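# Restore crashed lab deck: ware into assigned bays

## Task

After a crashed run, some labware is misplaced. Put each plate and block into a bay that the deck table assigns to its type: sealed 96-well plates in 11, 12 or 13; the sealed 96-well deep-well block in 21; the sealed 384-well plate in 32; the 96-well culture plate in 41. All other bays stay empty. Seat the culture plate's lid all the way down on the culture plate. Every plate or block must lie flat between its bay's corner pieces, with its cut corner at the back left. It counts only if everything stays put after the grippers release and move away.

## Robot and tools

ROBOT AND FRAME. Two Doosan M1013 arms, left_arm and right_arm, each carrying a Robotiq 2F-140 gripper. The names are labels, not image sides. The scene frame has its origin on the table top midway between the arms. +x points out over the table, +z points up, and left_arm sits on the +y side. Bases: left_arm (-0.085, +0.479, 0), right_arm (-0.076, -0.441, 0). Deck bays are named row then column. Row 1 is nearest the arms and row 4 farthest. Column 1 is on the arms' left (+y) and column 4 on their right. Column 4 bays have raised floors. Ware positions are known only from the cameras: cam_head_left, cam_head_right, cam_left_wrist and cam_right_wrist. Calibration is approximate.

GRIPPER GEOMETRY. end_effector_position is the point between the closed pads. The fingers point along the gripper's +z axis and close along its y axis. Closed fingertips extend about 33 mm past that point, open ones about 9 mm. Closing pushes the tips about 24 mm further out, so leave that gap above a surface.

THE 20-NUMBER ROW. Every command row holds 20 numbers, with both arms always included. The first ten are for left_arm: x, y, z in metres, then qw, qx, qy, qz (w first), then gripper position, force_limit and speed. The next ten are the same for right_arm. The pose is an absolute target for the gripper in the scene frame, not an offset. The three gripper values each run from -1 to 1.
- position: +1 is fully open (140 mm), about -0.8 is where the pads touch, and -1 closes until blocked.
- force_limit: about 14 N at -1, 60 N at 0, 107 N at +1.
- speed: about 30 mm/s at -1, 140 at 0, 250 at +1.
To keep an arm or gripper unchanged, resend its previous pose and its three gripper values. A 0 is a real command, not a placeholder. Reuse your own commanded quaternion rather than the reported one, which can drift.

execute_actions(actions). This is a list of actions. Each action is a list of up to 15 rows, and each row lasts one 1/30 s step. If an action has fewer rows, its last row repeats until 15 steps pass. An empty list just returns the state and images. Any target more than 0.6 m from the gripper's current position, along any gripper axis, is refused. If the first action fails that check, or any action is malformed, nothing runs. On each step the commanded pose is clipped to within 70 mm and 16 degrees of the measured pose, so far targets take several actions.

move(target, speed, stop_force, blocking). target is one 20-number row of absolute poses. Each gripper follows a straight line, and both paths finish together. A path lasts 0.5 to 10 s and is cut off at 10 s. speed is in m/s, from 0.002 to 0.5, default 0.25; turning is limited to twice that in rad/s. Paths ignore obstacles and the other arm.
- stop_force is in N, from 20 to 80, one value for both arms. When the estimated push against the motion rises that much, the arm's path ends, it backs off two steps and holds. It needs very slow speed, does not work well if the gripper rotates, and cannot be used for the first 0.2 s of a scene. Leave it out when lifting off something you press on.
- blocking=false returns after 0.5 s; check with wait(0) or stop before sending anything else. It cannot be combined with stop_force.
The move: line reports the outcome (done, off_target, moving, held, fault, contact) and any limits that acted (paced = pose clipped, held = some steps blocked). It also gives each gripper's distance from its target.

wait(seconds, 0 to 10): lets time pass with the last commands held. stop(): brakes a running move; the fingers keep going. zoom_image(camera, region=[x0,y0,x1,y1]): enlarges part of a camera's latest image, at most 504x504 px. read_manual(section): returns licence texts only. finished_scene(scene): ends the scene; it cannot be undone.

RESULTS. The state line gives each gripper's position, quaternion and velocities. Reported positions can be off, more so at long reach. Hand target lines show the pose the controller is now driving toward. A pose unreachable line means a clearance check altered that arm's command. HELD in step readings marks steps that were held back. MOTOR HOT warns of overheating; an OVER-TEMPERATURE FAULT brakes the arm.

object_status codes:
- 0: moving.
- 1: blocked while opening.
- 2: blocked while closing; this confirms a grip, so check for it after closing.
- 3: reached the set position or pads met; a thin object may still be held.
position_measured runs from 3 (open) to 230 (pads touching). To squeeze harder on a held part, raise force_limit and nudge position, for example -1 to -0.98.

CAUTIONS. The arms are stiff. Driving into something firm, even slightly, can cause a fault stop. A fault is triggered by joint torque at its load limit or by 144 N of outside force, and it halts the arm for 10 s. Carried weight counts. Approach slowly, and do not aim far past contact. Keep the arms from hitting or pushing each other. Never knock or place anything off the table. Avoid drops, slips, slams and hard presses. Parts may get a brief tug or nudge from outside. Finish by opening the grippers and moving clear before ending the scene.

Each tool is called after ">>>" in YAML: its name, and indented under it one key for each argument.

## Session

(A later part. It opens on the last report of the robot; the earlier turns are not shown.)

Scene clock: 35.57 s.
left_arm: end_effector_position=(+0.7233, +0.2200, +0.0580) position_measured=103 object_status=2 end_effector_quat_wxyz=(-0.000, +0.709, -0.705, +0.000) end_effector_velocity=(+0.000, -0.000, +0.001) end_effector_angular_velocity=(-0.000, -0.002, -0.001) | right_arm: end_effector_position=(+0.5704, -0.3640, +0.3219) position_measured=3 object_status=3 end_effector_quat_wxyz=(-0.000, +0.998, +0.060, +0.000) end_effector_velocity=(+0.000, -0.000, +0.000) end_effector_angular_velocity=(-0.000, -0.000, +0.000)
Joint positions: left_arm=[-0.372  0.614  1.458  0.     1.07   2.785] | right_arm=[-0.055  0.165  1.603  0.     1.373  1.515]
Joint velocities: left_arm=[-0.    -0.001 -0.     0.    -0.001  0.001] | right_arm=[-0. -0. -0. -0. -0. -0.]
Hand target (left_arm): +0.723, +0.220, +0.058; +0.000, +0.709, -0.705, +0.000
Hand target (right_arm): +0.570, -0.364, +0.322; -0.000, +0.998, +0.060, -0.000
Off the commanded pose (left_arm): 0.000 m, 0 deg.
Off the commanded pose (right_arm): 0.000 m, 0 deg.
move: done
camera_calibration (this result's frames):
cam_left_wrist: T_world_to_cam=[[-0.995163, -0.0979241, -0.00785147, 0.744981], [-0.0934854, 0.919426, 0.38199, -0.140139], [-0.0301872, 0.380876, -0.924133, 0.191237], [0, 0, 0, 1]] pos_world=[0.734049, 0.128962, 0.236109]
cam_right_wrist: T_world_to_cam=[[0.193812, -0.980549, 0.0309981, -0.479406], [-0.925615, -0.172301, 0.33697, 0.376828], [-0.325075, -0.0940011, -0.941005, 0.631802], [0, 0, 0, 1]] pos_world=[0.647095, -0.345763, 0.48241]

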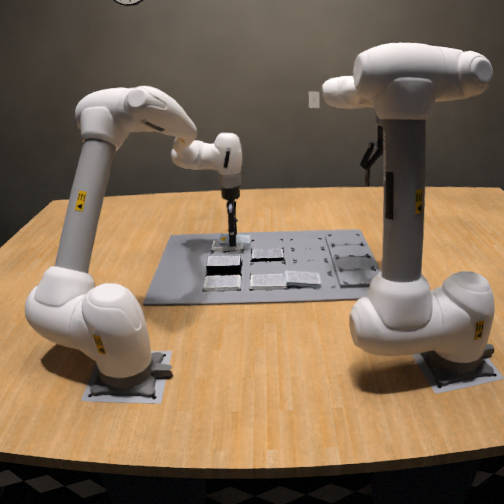

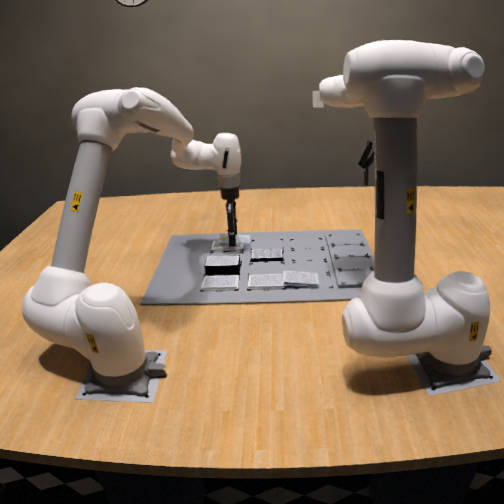

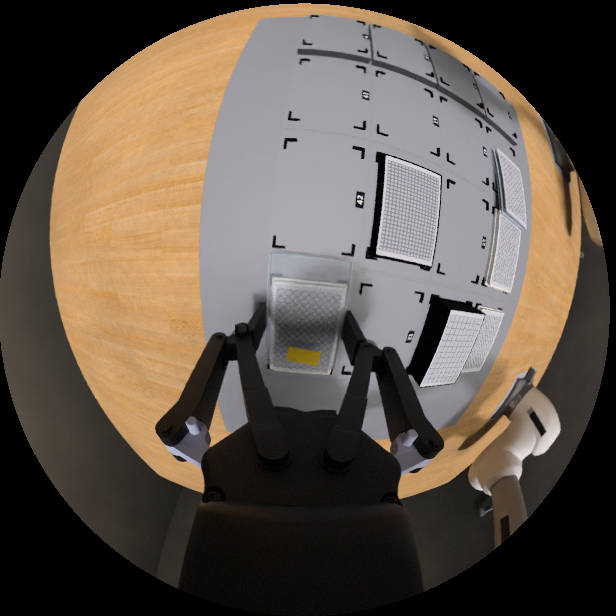

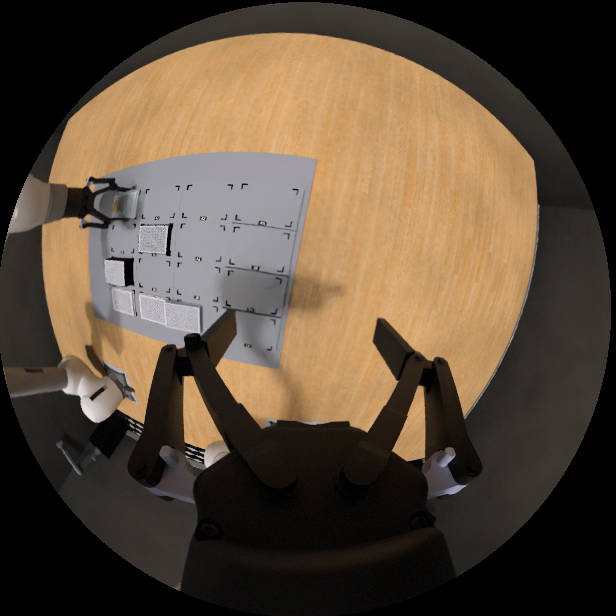

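>>> move:
  target: [0.7233,0.248,0.048,0,0.709,-0.7052,0,-1,-0.5,-0.5,0.5704,-0.364,0.3219,0,0.998,0.06,0,1,0,0]
  speed: 0.05

>>> zoom_image:
  camera: "cam_left_wrist"
  region: [230, 220, 390, 400]

>>> zoom_image:
  camera: "cam_head_left"
  region: [190, 215, 280, 265]

Scene clock: 36.93 s.
left_arm: end_effector_position=(+0.7233, +0.2480, +0.0480) position_measured=103 object_status=2 end_effector_quat_wxyz=(-0.000, +0.709, -0.705, +0.000) end_effector_velocity=(-0.000, +0.000, -0.001) end_effector_angular_velocity=(+0.001, +0.001, +0.002) | right_arm: end_effector_position=(+0.5704, -0.3640, +0.3219) position_measured=3 object_status=3 end_effector_quat_wxyz=(-0.000, +0.998, +0.060, +0.000) end_effector_velocity=(+0.000, -0.000, -0.000) end_effector_angular_velocity=(-0.000, +0.000, +0.000)
Joint positions: left_arm=[-0.34   0.611  1.484  0.     1.046  2.817] | right_arm=[-0.055  0.165  1.603  0.     1.373  1.515]
Joint velocities: left_arm=[ 0.     0.001  0.001  0.    -0.    -0.002] | right_arm=[-0.  0. -0. -0.  0. -0.]
Hand target (left_arm): +0.723, +0.248, +0.048; -0.000, +0.709, -0.705, +0.000
Hand target (right_arm): +0.570, -0.364, +0.322; -0.000, +0.998, +0.060, -0.000
Off the commanded pose (left_arm): 0.000 m, 0 deg.
Off the commanded pose (right_arm): 0.000 m, 0 deg.
move: done
camera_calibration (this result's frames):
cam_left_wrist: T_world_to_cam=[[-0.995159, -0.0979642, -0.00781234, 0.747654], [-0.0935069, 0.919416, 0.382008, -0.162062], [-0.0302403, 0.380889, -0.924126, 0.171328], [0, 0, 0, 1]] pos_world=[0.734062, 0.156989, 0.226079]
cam_right_wrist: T_world_to_cam=[[0.193812, -0.980549, 0.030998, -0.479406], [-0.925615, -0.172301, 0.33697, 0.376828], [-0.325075, -0.0940011, -0.941005, 0.631802], [0, 0, 0, 1]] pos_world=[0.647095, -0.345763, 0.48241]

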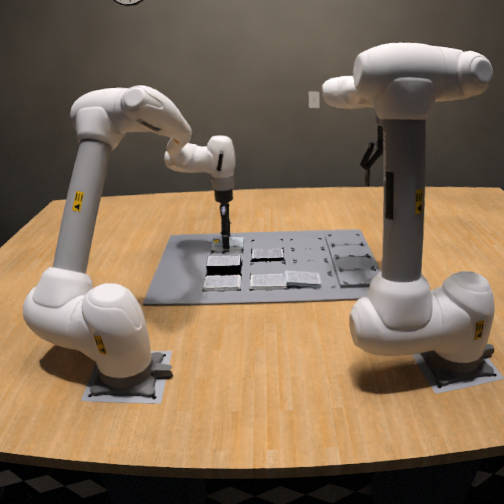

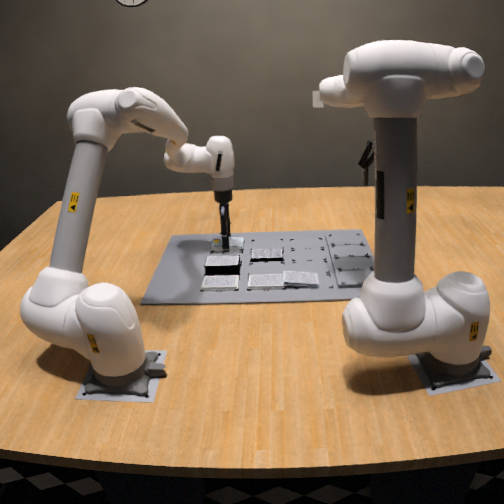

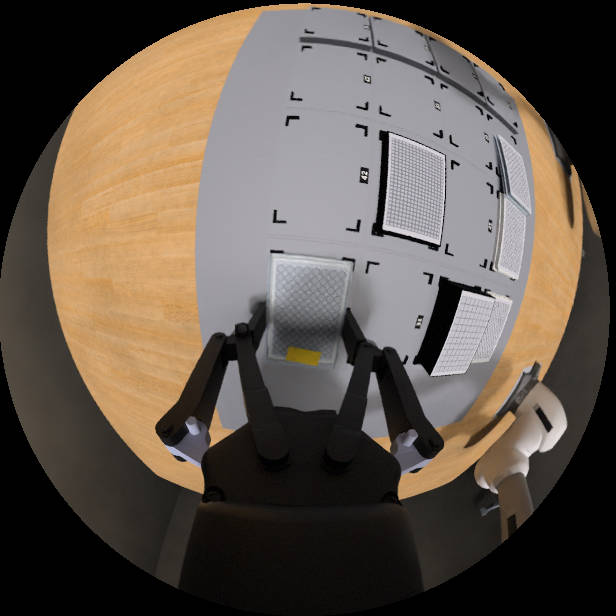

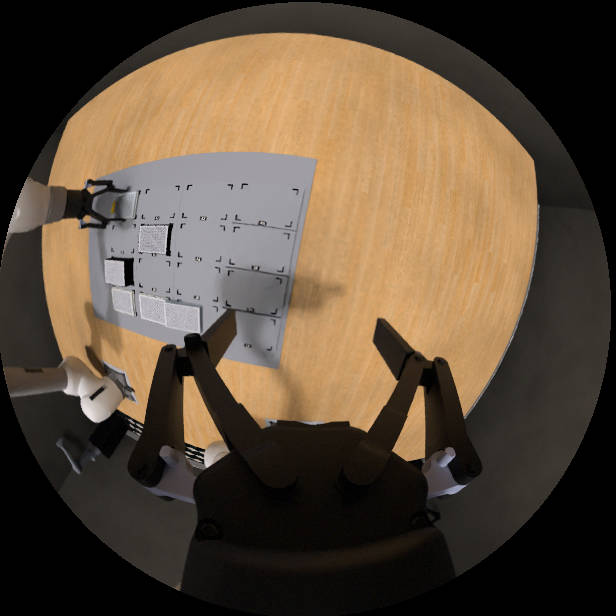

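Region (230, 220, 390, 400) of cam_left_wrist's 616x616 image, scaled by 2.800, with more detail than that image has.

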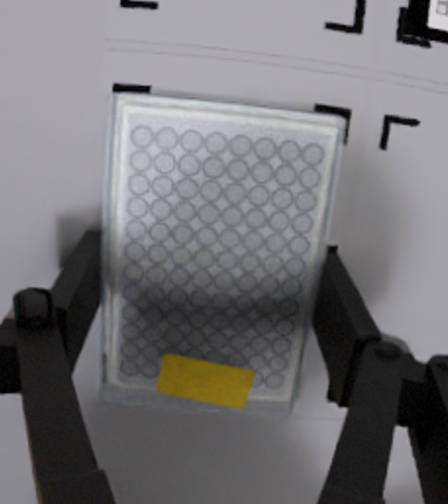

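Region (190, 215, 280, 265) of cam_head_left's 504x504 image, scaled by 5.600, with more detail than that image has.

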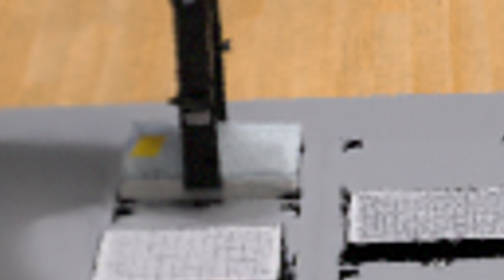

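>>> move:
  target: [0.7215,0.248,0.046,0,0.709,-0.7052,0,-1,-0.5,-0.5,0.5704,-0.364,0.3219,0,0.998,0.06,0,1,0,0]
  speed: 0.02

>>> move:
  target: [0.7215,0.248,0.036,0,0.709,-0.7052,0,-1,-0.5,-0.5,0.5704,-0.364,0.3219,0,0.998,0.06,0,1,0,0]
  speed: 0.006
  stop_force: 20

>>> zoom_image:
  camera: "cam_left_wrist"
  region: [230, 220, 390, 400]

>>> zoom_image:
  camera: "cam_head_left"
  region: [190, 215, 280, 265]

Scene clock: 38.17 s.
left_arm: end_effector_position=(+0.7215, +0.2480, +0.0460) position_measured=103 object_status=2 end_effector_quat_wxyz=(+0.000, +0.709, -0.705, -0.000) end_effector_velocity=(-0.000, -0.001, +0.001) end_effector_angular_velocity=(-0.001, -0.001, -0.002) | right_arm: end_effector_position=(+0.5704, -0.3640, +0.3219) position_measured=3 object_status=3 end_effector_quat_wxyz=(-0.000, +0.998, +0.060, -0.000) end_effector_velocity=(+0.000, +0.000, -0.000) end_effector_angular_velocity=(+0.000, -0.000, +0.001)
Joint positions: left_arm=[-0.341  0.61   1.49   0.     1.042  2.816] | right_arm=[-0.055  0.165  1.603  0.     1.373  1.515]
Joint velocities: left_arm=[-0.001 -0.001  0.    -0.    -0.     0.002] | right_arm=[ 0.     0.    -0.     0.    -0.    -0.001]
Hand target (left_arm): +0.721, +0.248, +0.046; -0.000, +0.709, -0.705, -0.000
Hand target (right_arm): +0.570, -0.364, +0.322; -0.000, +0.998, +0.060, -0.000
Off the commanded pose (left_arm): 0.000 m, 0 deg.
Off the commanded pose (right_arm): 0.000 m, 0 deg.
move: done
camera_calibration (this result's frames):
cam_left_wrist: T_world_to_cam=[[-0.99516, -0.0979553, -0.007792, 0.745815], [-0.0934906, 0.919415, 0.382016, -0.161474], [-0.0302564, 0.380896, -0.924123, 0.169418], [0, 0, 0, 1]] pos_world=[0.732235, 0.156988, 0.22406]
cam_right_wrist: T_world_to_cam=[[0.193812, -0.980549, 0.0309982, -0.479406], [-0.925615, -0.172301, 0.33697, 0.376828], [-0.325075, -0.0940013, -0.941005, 0.631802], [0, 0, 0, 1]] pos_world=[0.647095, -0.345763, 0.48241]

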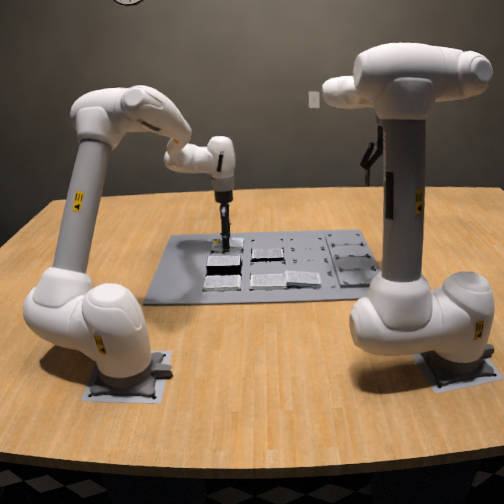

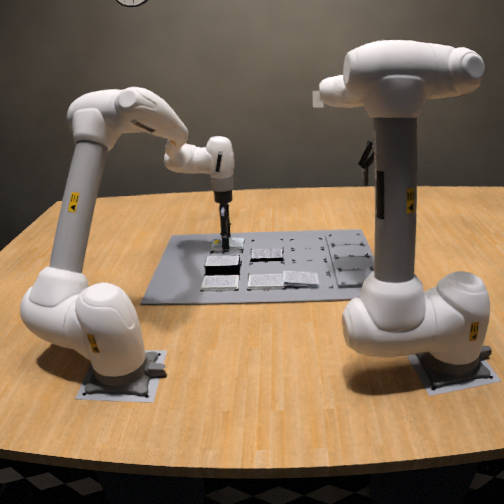

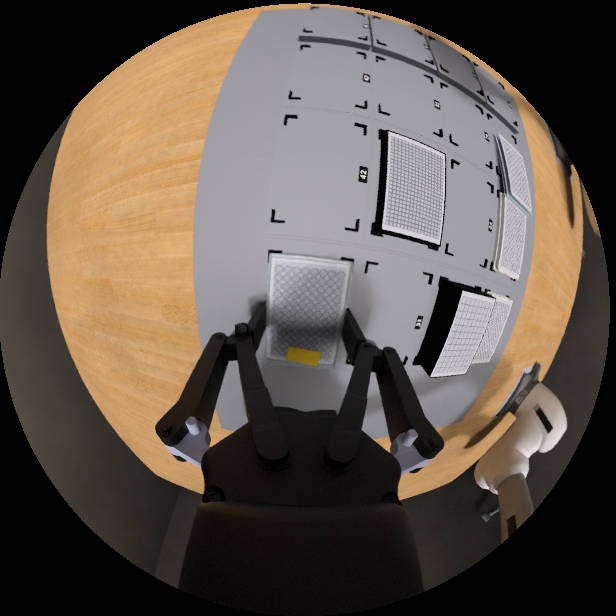

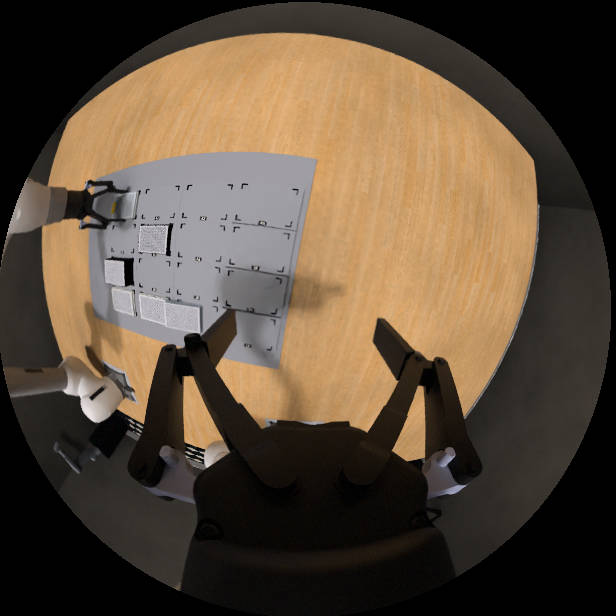

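Scene clock: 39.00 s.
left_arm: end_effector_position=(+0.7215, +0.2480, +0.0430) position_measured=103 object_status=2 end_effector_quat_wxyz=(-0.000, +0.709, -0.705, +0.000) end_effector_velocity=(+0.001, -0.000, +0.001) end_effector_angular_velocity=(-0.001, +0.000, -0.000) | right_arm: end_effector_position=(+0.5704, -0.3640, +0.3219) position_measured=3 object_status=3 end_effector_quat_wxyz=(-0.000, +0.998, +0.060, -0.000) end_effector_velocity=(-0.000, -0.000, +0.000) end_effector_angular_velocity=(+0.000, +0.001, -0.002)
Joint positions: left_arm=[-0.341  0.612  1.492  0.     1.037  2.816] | right_arm=[-0.055  0.165  1.603  0.     1.373  1.515]
Joint velocities: left_arm=[ 0.     0.    -0.002 -0.001  0.002  0.001] | right_arm=[-0.    -0.    -0.     0.     0.001  0.002]
Hand target (left_arm): +0.722, +0.248, +0.043; -0.000, +0.709, -0.705, +0.000
Hand target (right_arm): +0.570, -0.364, +0.322; -0.000, +0.998, +0.060, -0.000
Off the commanded pose (left_arm): 0.007 m, 0 deg.
Off the commanded pose (right_arm): 0.000 m, 0 deg.
move: contact (left_arm)
camera_calibration (this result's frames):
cam_left_wrist: T_world_to_cam=[[-0.995159, -0.0979572, -0.00789729, 0.745793], [-0.0935339, 0.919428, 0.381973, -0.160283], [-0.030156, 0.380862, -0.92414, 0.16655], [0, 0, 0, 1]] pos_world=[0.732213, 0.156992, 0.221029]
cam_right_wrist: T_world_to_cam=[[0.193812, -0.980549, 0.0309982, -0.479406], [-0.925615, -0.172301, 0.33697, 0.376828], [-0.325075, -0.0940012, -0.941005, 0.631802], [0, 0, 0, 1]] pos_world=[0.647095, -0.345763, 0.48241]

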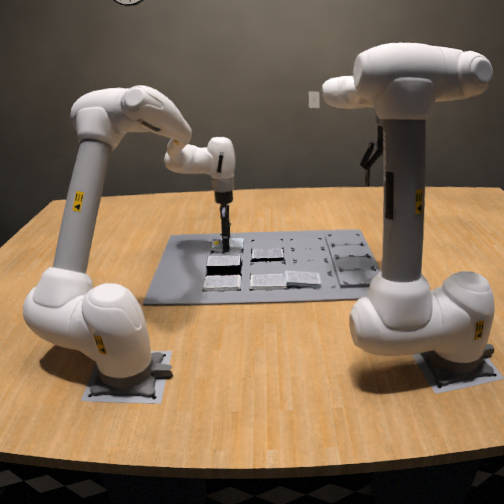

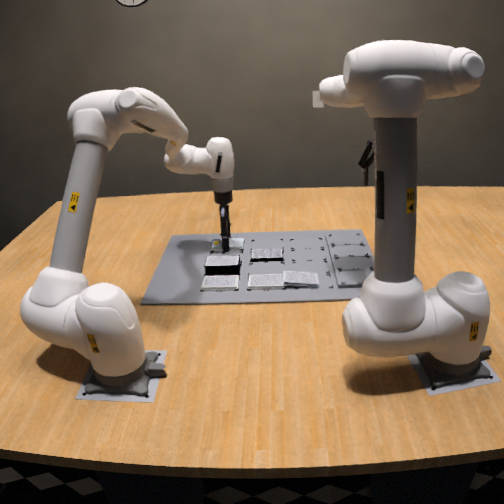

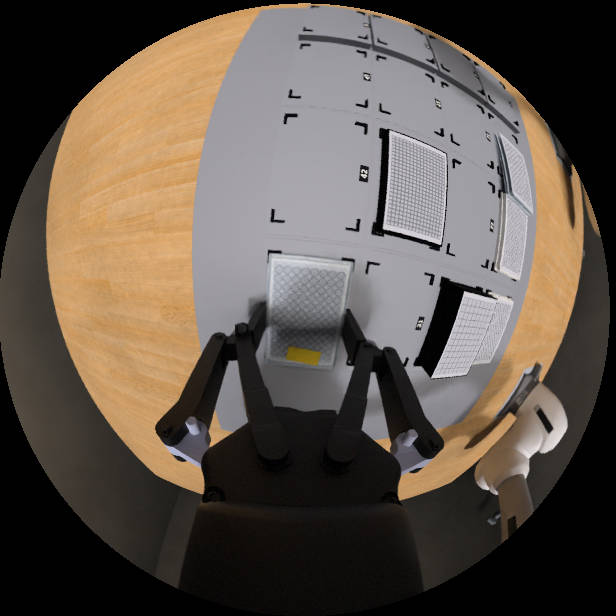

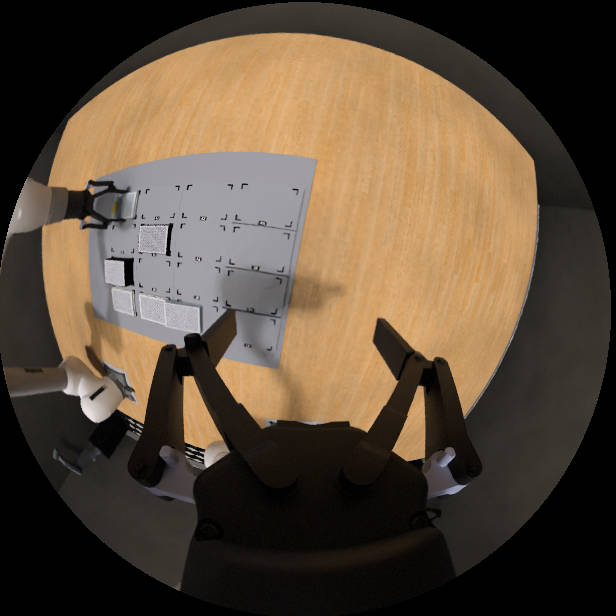

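Region (230, 220, 390, 400) of cam_left_wrist's 616x616 image, scaled by 2.800, with more detail than that image has.

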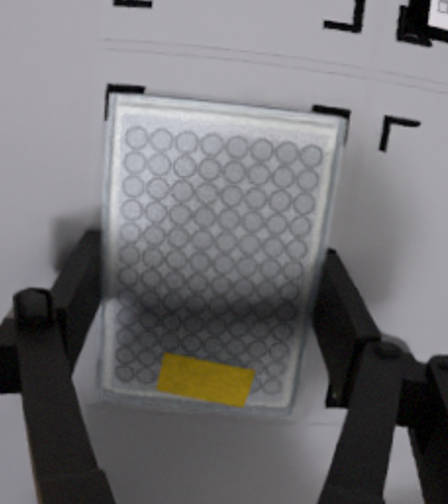

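Region (190, 215, 280, 265) of cam_head_left's 504x504 image, scaled by 5.600, with more detail than that image has.

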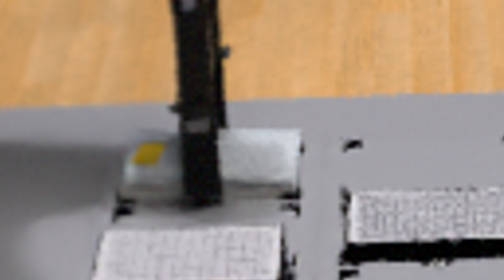

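>>> move:
  target: [0.7215,0.2505,0.0455,0,0.709,-0.7052,0,-1,-0.5,-0.5,0.5704,-0.364,0.3219,0,0.998,0.06,0,1,0,0]
  speed: 0.02

>>> move:
  target: [0.7215,0.2505,0.037,0,0.709,-0.7052,0,-1,-0.5,-0.5,0.5704,-0.364,0.3219,0,0.998,0.06,0,1,0,0]
  speed: 0.006
  stop_force: 20

>>> zoom_image:
  camera: "cam_left_wrist"
  region: [230, 220, 390, 400]

Scene clock: 40.10 s.
left_arm: end_effector_position=(+0.7215, +0.2504, +0.0455) position_measured=103 object_status=2 end_effector_quat_wxyz=(-0.000, +0.709, -0.705, +0.000) end_effector_velocity=(+0.000, -0.000, +0.000) end_effector_angular_velocity=(-0.000, -0.001, +0.000) | right_arm: end_effector_position=(+0.5704, -0.3640, +0.3219) position_measured=3 object_status=3 end_effector_quat_wxyz=(-0.000, +0.998, +0.060, +0.000) end_effector_velocity=(-0.000, +0.000, -0.000) end_effector_angular_velocity=(-0.000, +0.001, +0.001)
Joint positions: left_arm=[-0.338  0.61   1.492  0.     1.04   2.819] | right_arm=[-0.055  0.165  1.603  0.     1.373  1.515]
Joint velocities: left_arm=[ 0.  0. -0. -0. -0. -0.] | right_arm=[ 0.001  0.    -0.    -0.     0.001 -0.   ]
Hand target (left_arm): +0.722, +0.250, +0.046; +0.000, +0.709, -0.705, +0.000
Hand target (right_arm): +0.570, -0.364, +0.322; -0.000, +0.998, +0.060, -0.000
Off the commanded pose (left_arm): 0.000 m, 0 deg.
Off the commanded pose (right_arm): 0.000 m, 0 deg.
move: done
camera_calibration (this result's frames):
cam_left_wrist: T_world_to_cam=[[-0.995167, -0.097887, -0.00783377, 0.746055], [-0.093444, 0.919426, 0.381999, -0.163554], [-0.0301902, 0.380885, -0.924129, 0.168], [0, 0, 0, 1]] pos_world=[0.732238, 0.159416, 0.223576]
cam_right_wrist: T_world_to_cam=[[0.193812, -0.980549, 0.0309982, -0.479406], [-0.925615, -0.172301, 0.33697, 0.376828], [-0.325075, -0.0940013, -0.941005, 0.631802], [0, 0, 0, 1]] pos_world=[0.647095, -0.345763, 0.48241]

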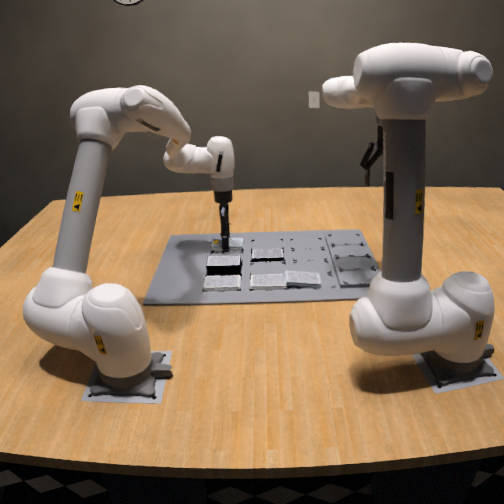

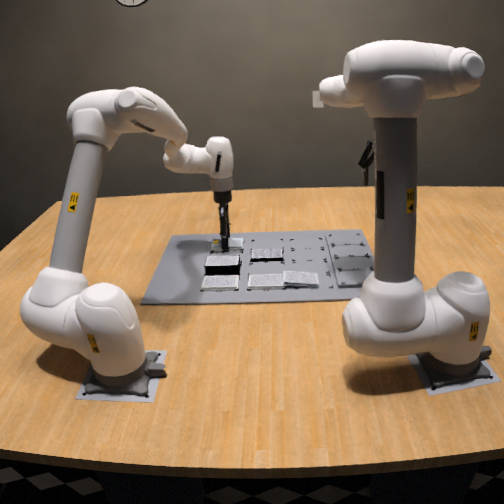

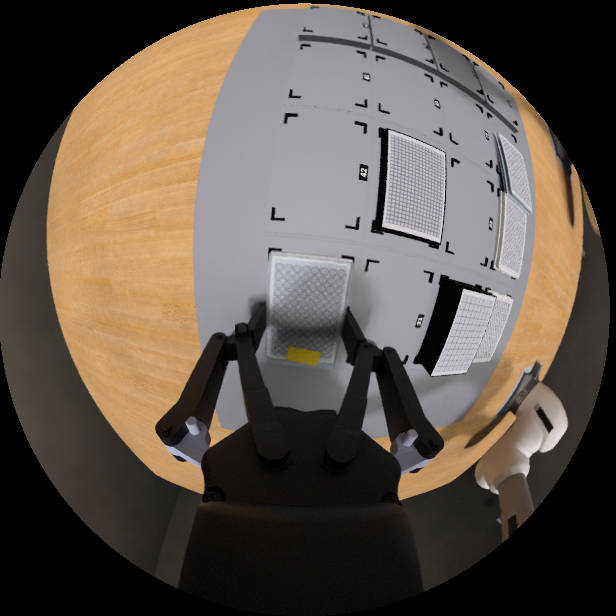

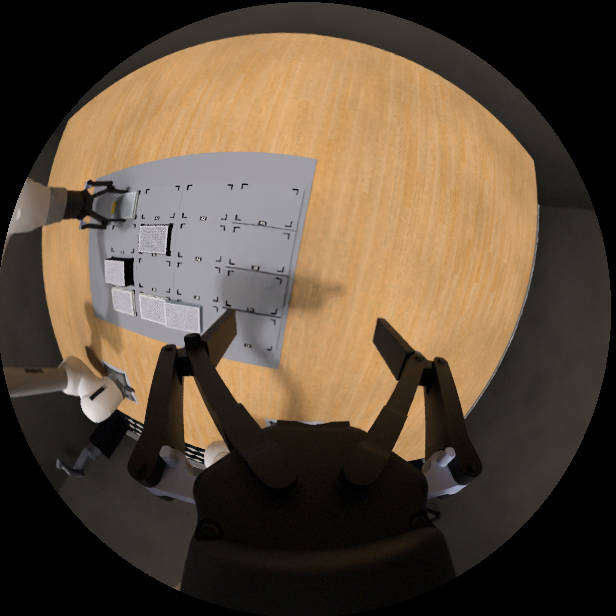

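Scene clock: 40.90 s.
left_arm: end_effector_position=(+0.7215, +0.2505, +0.0427) position_measured=103 object_status=2 end_effector_quat_wxyz=(-0.000, +0.709, -0.705, +0.000) end_effector_velocity=(-0.000, +0.000, +0.000) end_effector_angular_velocity=(+0.001, +0.001, +0.001) | right_arm: end_effector_position=(+0.5704, -0.3640, +0.3219) position_measured=3 object_status=3 end_effector_quat_wxyz=(-0.000, +0.998, +0.060, +0.000) end_effector_velocity=(-0.000, +0.000, -0.000) end_effector_angular_velocity=(-0.000, +0.000, -0.000)
Joint positions: left_arm=[-0.338  0.612  1.494  0.     1.036  2.819] | right_arm=[-0.055  0.165  1.603  0.     1.373  1.515]
Joint velocities: left_arm=[-0.     0.    -0.001  0.001  0.002 -0.001] | right_arm=[ 0.001  0.    -0.    -0.     0.     0.001]
Hand target (left_arm): +0.722, +0.250, +0.043; -0.000, +0.709, -0.705, +0.000
Hand target (right_arm): +0.570, -0.364, +0.322; -0.000, +0.998, +0.060, -0.000
Off the commanded pose (left_arm): 0.006 m, 0 deg.
Off the commanded pose (right_arm): 0.000 m, 0 deg.
move: contact (left_arm)
camera_calibration (this result's frames):
cam_left_wrist: T_world_to_cam=[[-0.995165, -0.0979017, -0.0078813, 0.746019], [-0.0934763, 0.919431, 0.38198, -0.162461], [-0.0301501, 0.380869, -0.924137, 0.165329], [0, 0, 0, 1]] pos_world=[0.73221, 0.159439, 0.220723]
cam_right_wrist: T_world_to_cam=[[0.193812, -0.980549, 0.0309981, -0.479406], [-0.925615, -0.172301, 0.33697, 0.376828], [-0.325075, -0.0940012, -0.941005, 0.631802], [0, 0, 0, 1]] pos_world=[0.647095, -0.345763, 0.48241]

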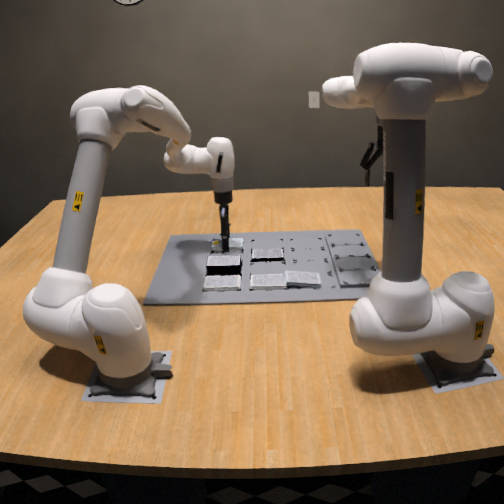

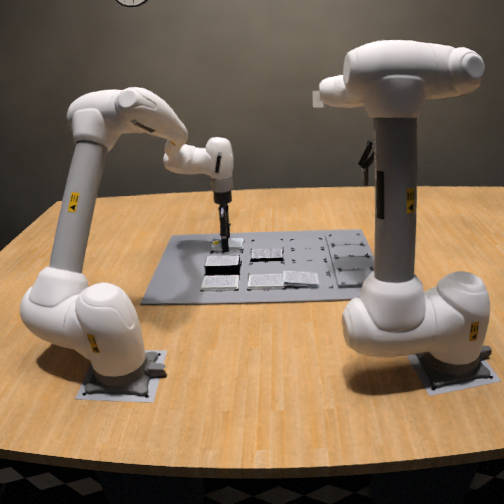

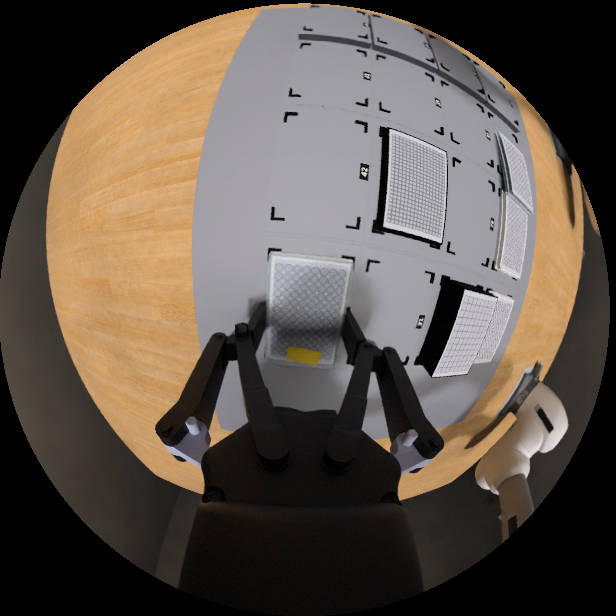

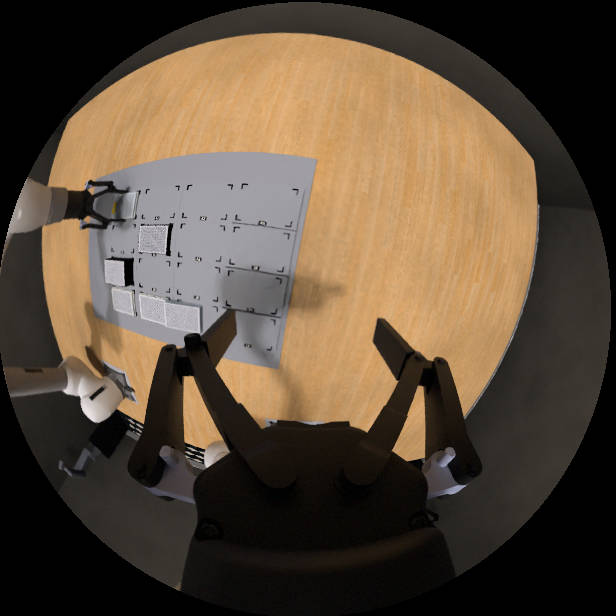

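Region (230, 220, 390, 400) of cam_left_wrist's 616x616 image, scaled by 2.800, with more detail than that image has.

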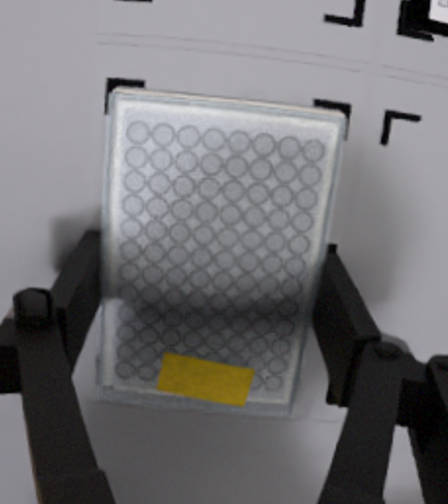

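>>> move:
  target: [0.7215,0.2493,0.045,0,0.709,-0.7052,0,-1,-0.5,-0.5,0.5704,-0.364,0.3219,0,0.998,0.06,0,1,0,0]
  speed: 0.02

>>> move:
  target: [0.7215,0.2493,0.037,0,0.709,-0.7052,0,-1,-0.5,-0.5,0.5704,-0.364,0.3219,0,0.998,0.06,0,1,0,0]
  speed: 0.006
  stop_force: 20

>>> zoom_image:
  camera: "cam_left_wrist"
  region: [230, 220, 390, 400]

Scene clock: 41.90 s.
left_arm: end_effector_position=(+0.7215, +0.2493, +0.0450) position_measured=103 object_status=2 end_effector_quat_wxyz=(+0.000, +0.709, -0.705, -0.000) end_effector_velocity=(+0.000, -0.000, +0.001) end_effector_angular_velocity=(+0.001, -0.002, -0.002) | right_arm: end_effector_position=(+0.5704, -0.3640, +0.3219) position_measured=3 object_status=3 end_effector_quat_wxyz=(-0.000, +0.998, +0.060, +0.000) end_effector_velocity=(-0.000, -0.000, +0.000) end_effector_angular_velocity=(-0.000, +0.000, +0.000)
Joint positions: left_arm=[-0.339  0.61   1.491  0.     1.04   2.817] | right_arm=[-0.055  0.165  1.603  0.     1.373  1.515]
Joint velocities: left_arm=[-0.001 -0.    -0.     0.001 -0.     0.001] | right_arm=[-0. -0. -0. -0.  0. -0.]
Hand target (left_arm): +0.721, +0.249, +0.045; +0.000, +0.709, -0.705, -0.000
Hand target (right_arm): +0.570, -0.364, +0.322; -0.000, +0.998, +0.060, -0.000
Off the commanded pose (left_arm): 0.000 m, 0 deg.
Off the commanded pose (right_arm): 0.000 m, 0 deg.
move: done
camera_calibration (this result's frames):
cam_left_wrist: T_world_to_cam=[[-0.99516, -0.0979578, -0.00776248, 0.745929], [-0.0934813, 0.91941, 0.382029, -0.162284], [-0.0302858, 0.380905, -0.924118, 0.167993], [0, 0, 0, 1]] pos_world=[0.732236, 0.158285, 0.223033]
cam_right_wrist: T_world_to_cam=[[0.193812, -0.980549, 0.0309983, -0.479406], [-0.925615, -0.172301, 0.33697, 0.376828], [-0.325075, -0.0940013, -0.941005, 0.631802], [0, 0, 0, 1]] pos_world=[0.647095, -0.345763, 0.48241]

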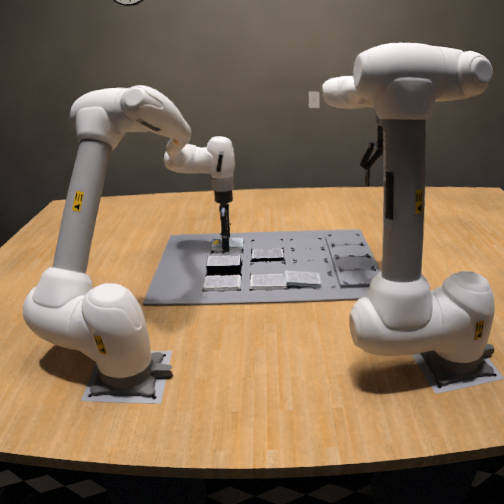

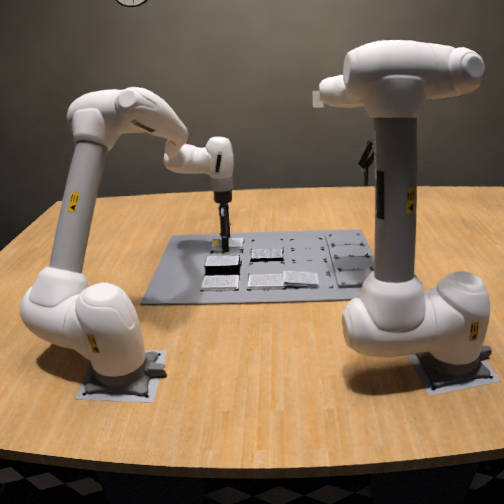

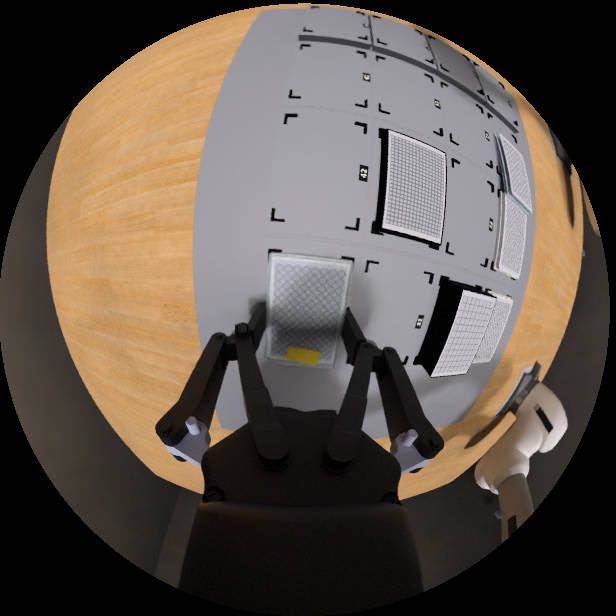

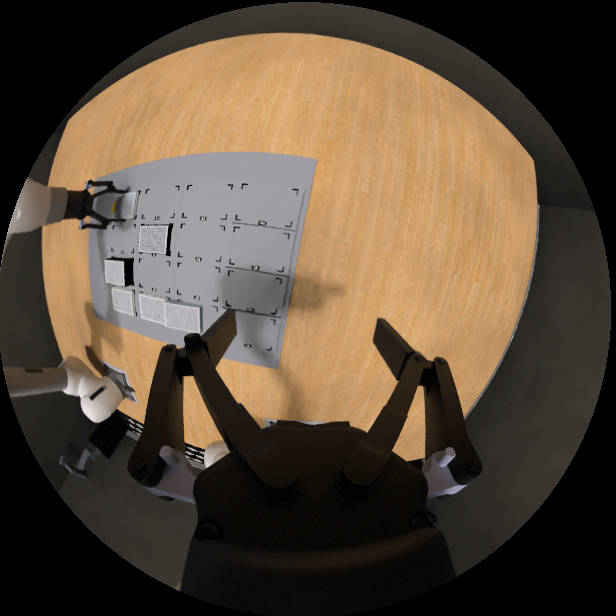

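Scene clock: 42.63 s.
left_arm: end_effector_position=(+0.7215, +0.2493, +0.0426) position_measured=103 object_status=2 end_effector_quat_wxyz=(-0.000, +0.709, -0.705, +0.000) end_effector_velocity=(-0.000, -0.000, +0.001) end_effector_angular_velocity=(-0.001, +0.002, +0.001) | right_arm: end_effector_position=(+0.5704, -0.3640, +0.3219) position_measured=3 object_status=3 end_effector_quat_wxyz=(-0.000, +0.998, +0.060, +0.000) end_effector_velocity=(-0.000, -0.000, +0.000) end_effector_angular_velocity=(+0.000, +0.000, -0.001)
Joint positions: left_arm=[-0.339  0.612  1.493  0.     1.036  2.817] | right_arm=[-0.055  0.165  1.603  0.     1.373  1.515]
Joint velocities: left_arm=[ 0.    -0.    -0.001 -0.002  0.002  0.   ] | right_arm=[-0.    -0.     0.     0.     0.     0.001]
Hand target (left_arm): +0.722, +0.249, +0.043; -0.000, +0.709, -0.705, +0.000
Hand target (right_arm): +0.570, -0.364, +0.322; -0.000, +0.998, +0.060, -0.000
Off the commanded pose (left_arm): 0.006 m, 0 deg.
Off the commanded pose (right_arm): 0.000 m, 0 deg.
move: contact (left_arm)
camera_calibration (this result's frames):
cam_left_wrist: T_world_to_cam=[[-0.995159, -0.0979622, -0.00790685, 0.745922], [-0.0935423, 0.919429, 0.381969, -0.161314], [-0.0301487, 0.380859, -0.924141, 0.165677], [0, 0, 0, 1]] pos_world=[0.732216, 0.158289, 0.220624]
cam_right_wrist: T_world_to_cam=[[0.193812, -0.980549, 0.0309983, -0.479406], [-0.925615, -0.172301, 0.33697, 0.376828], [-0.325075, -0.0940014, -0.941005, 0.631802], [0, 0, 0, 1]] pos_world=[0.647095, -0.345763, 0.48241]

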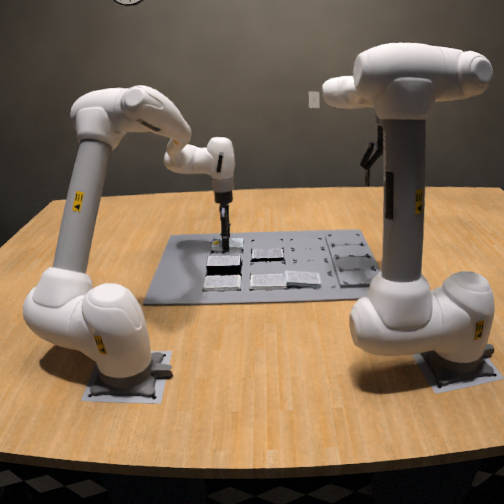

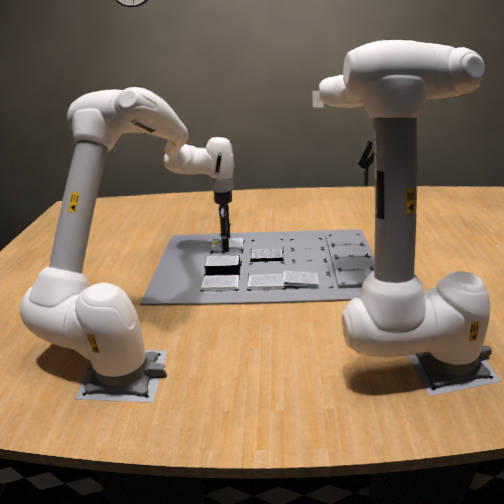

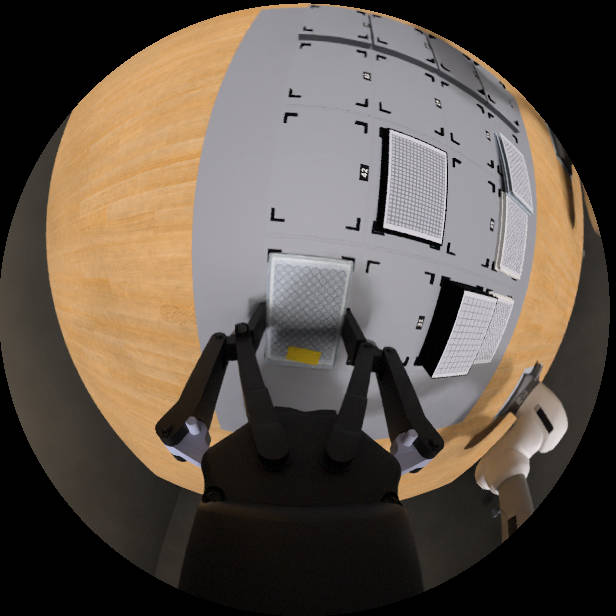

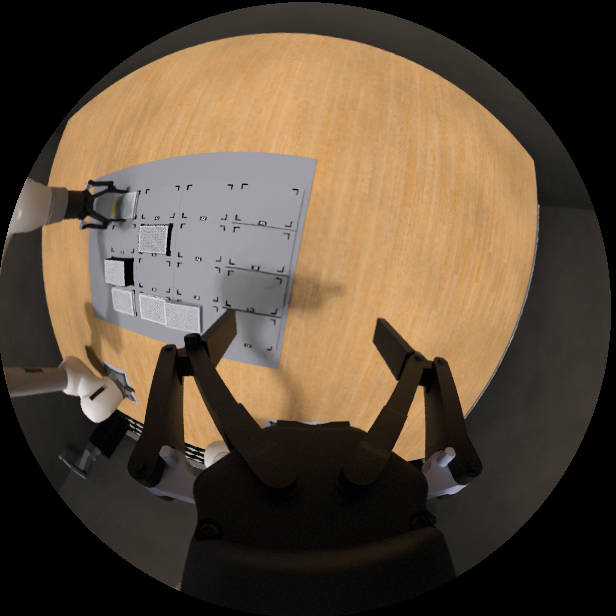

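Region (230, 220, 390, 400) of cam_left_wrist's 616x616 image, scaled by 2.800, with more detail than that image has.

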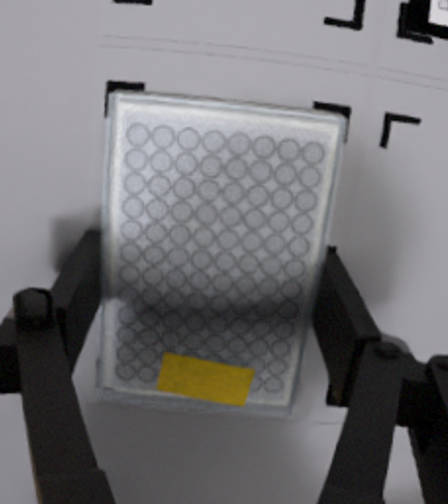

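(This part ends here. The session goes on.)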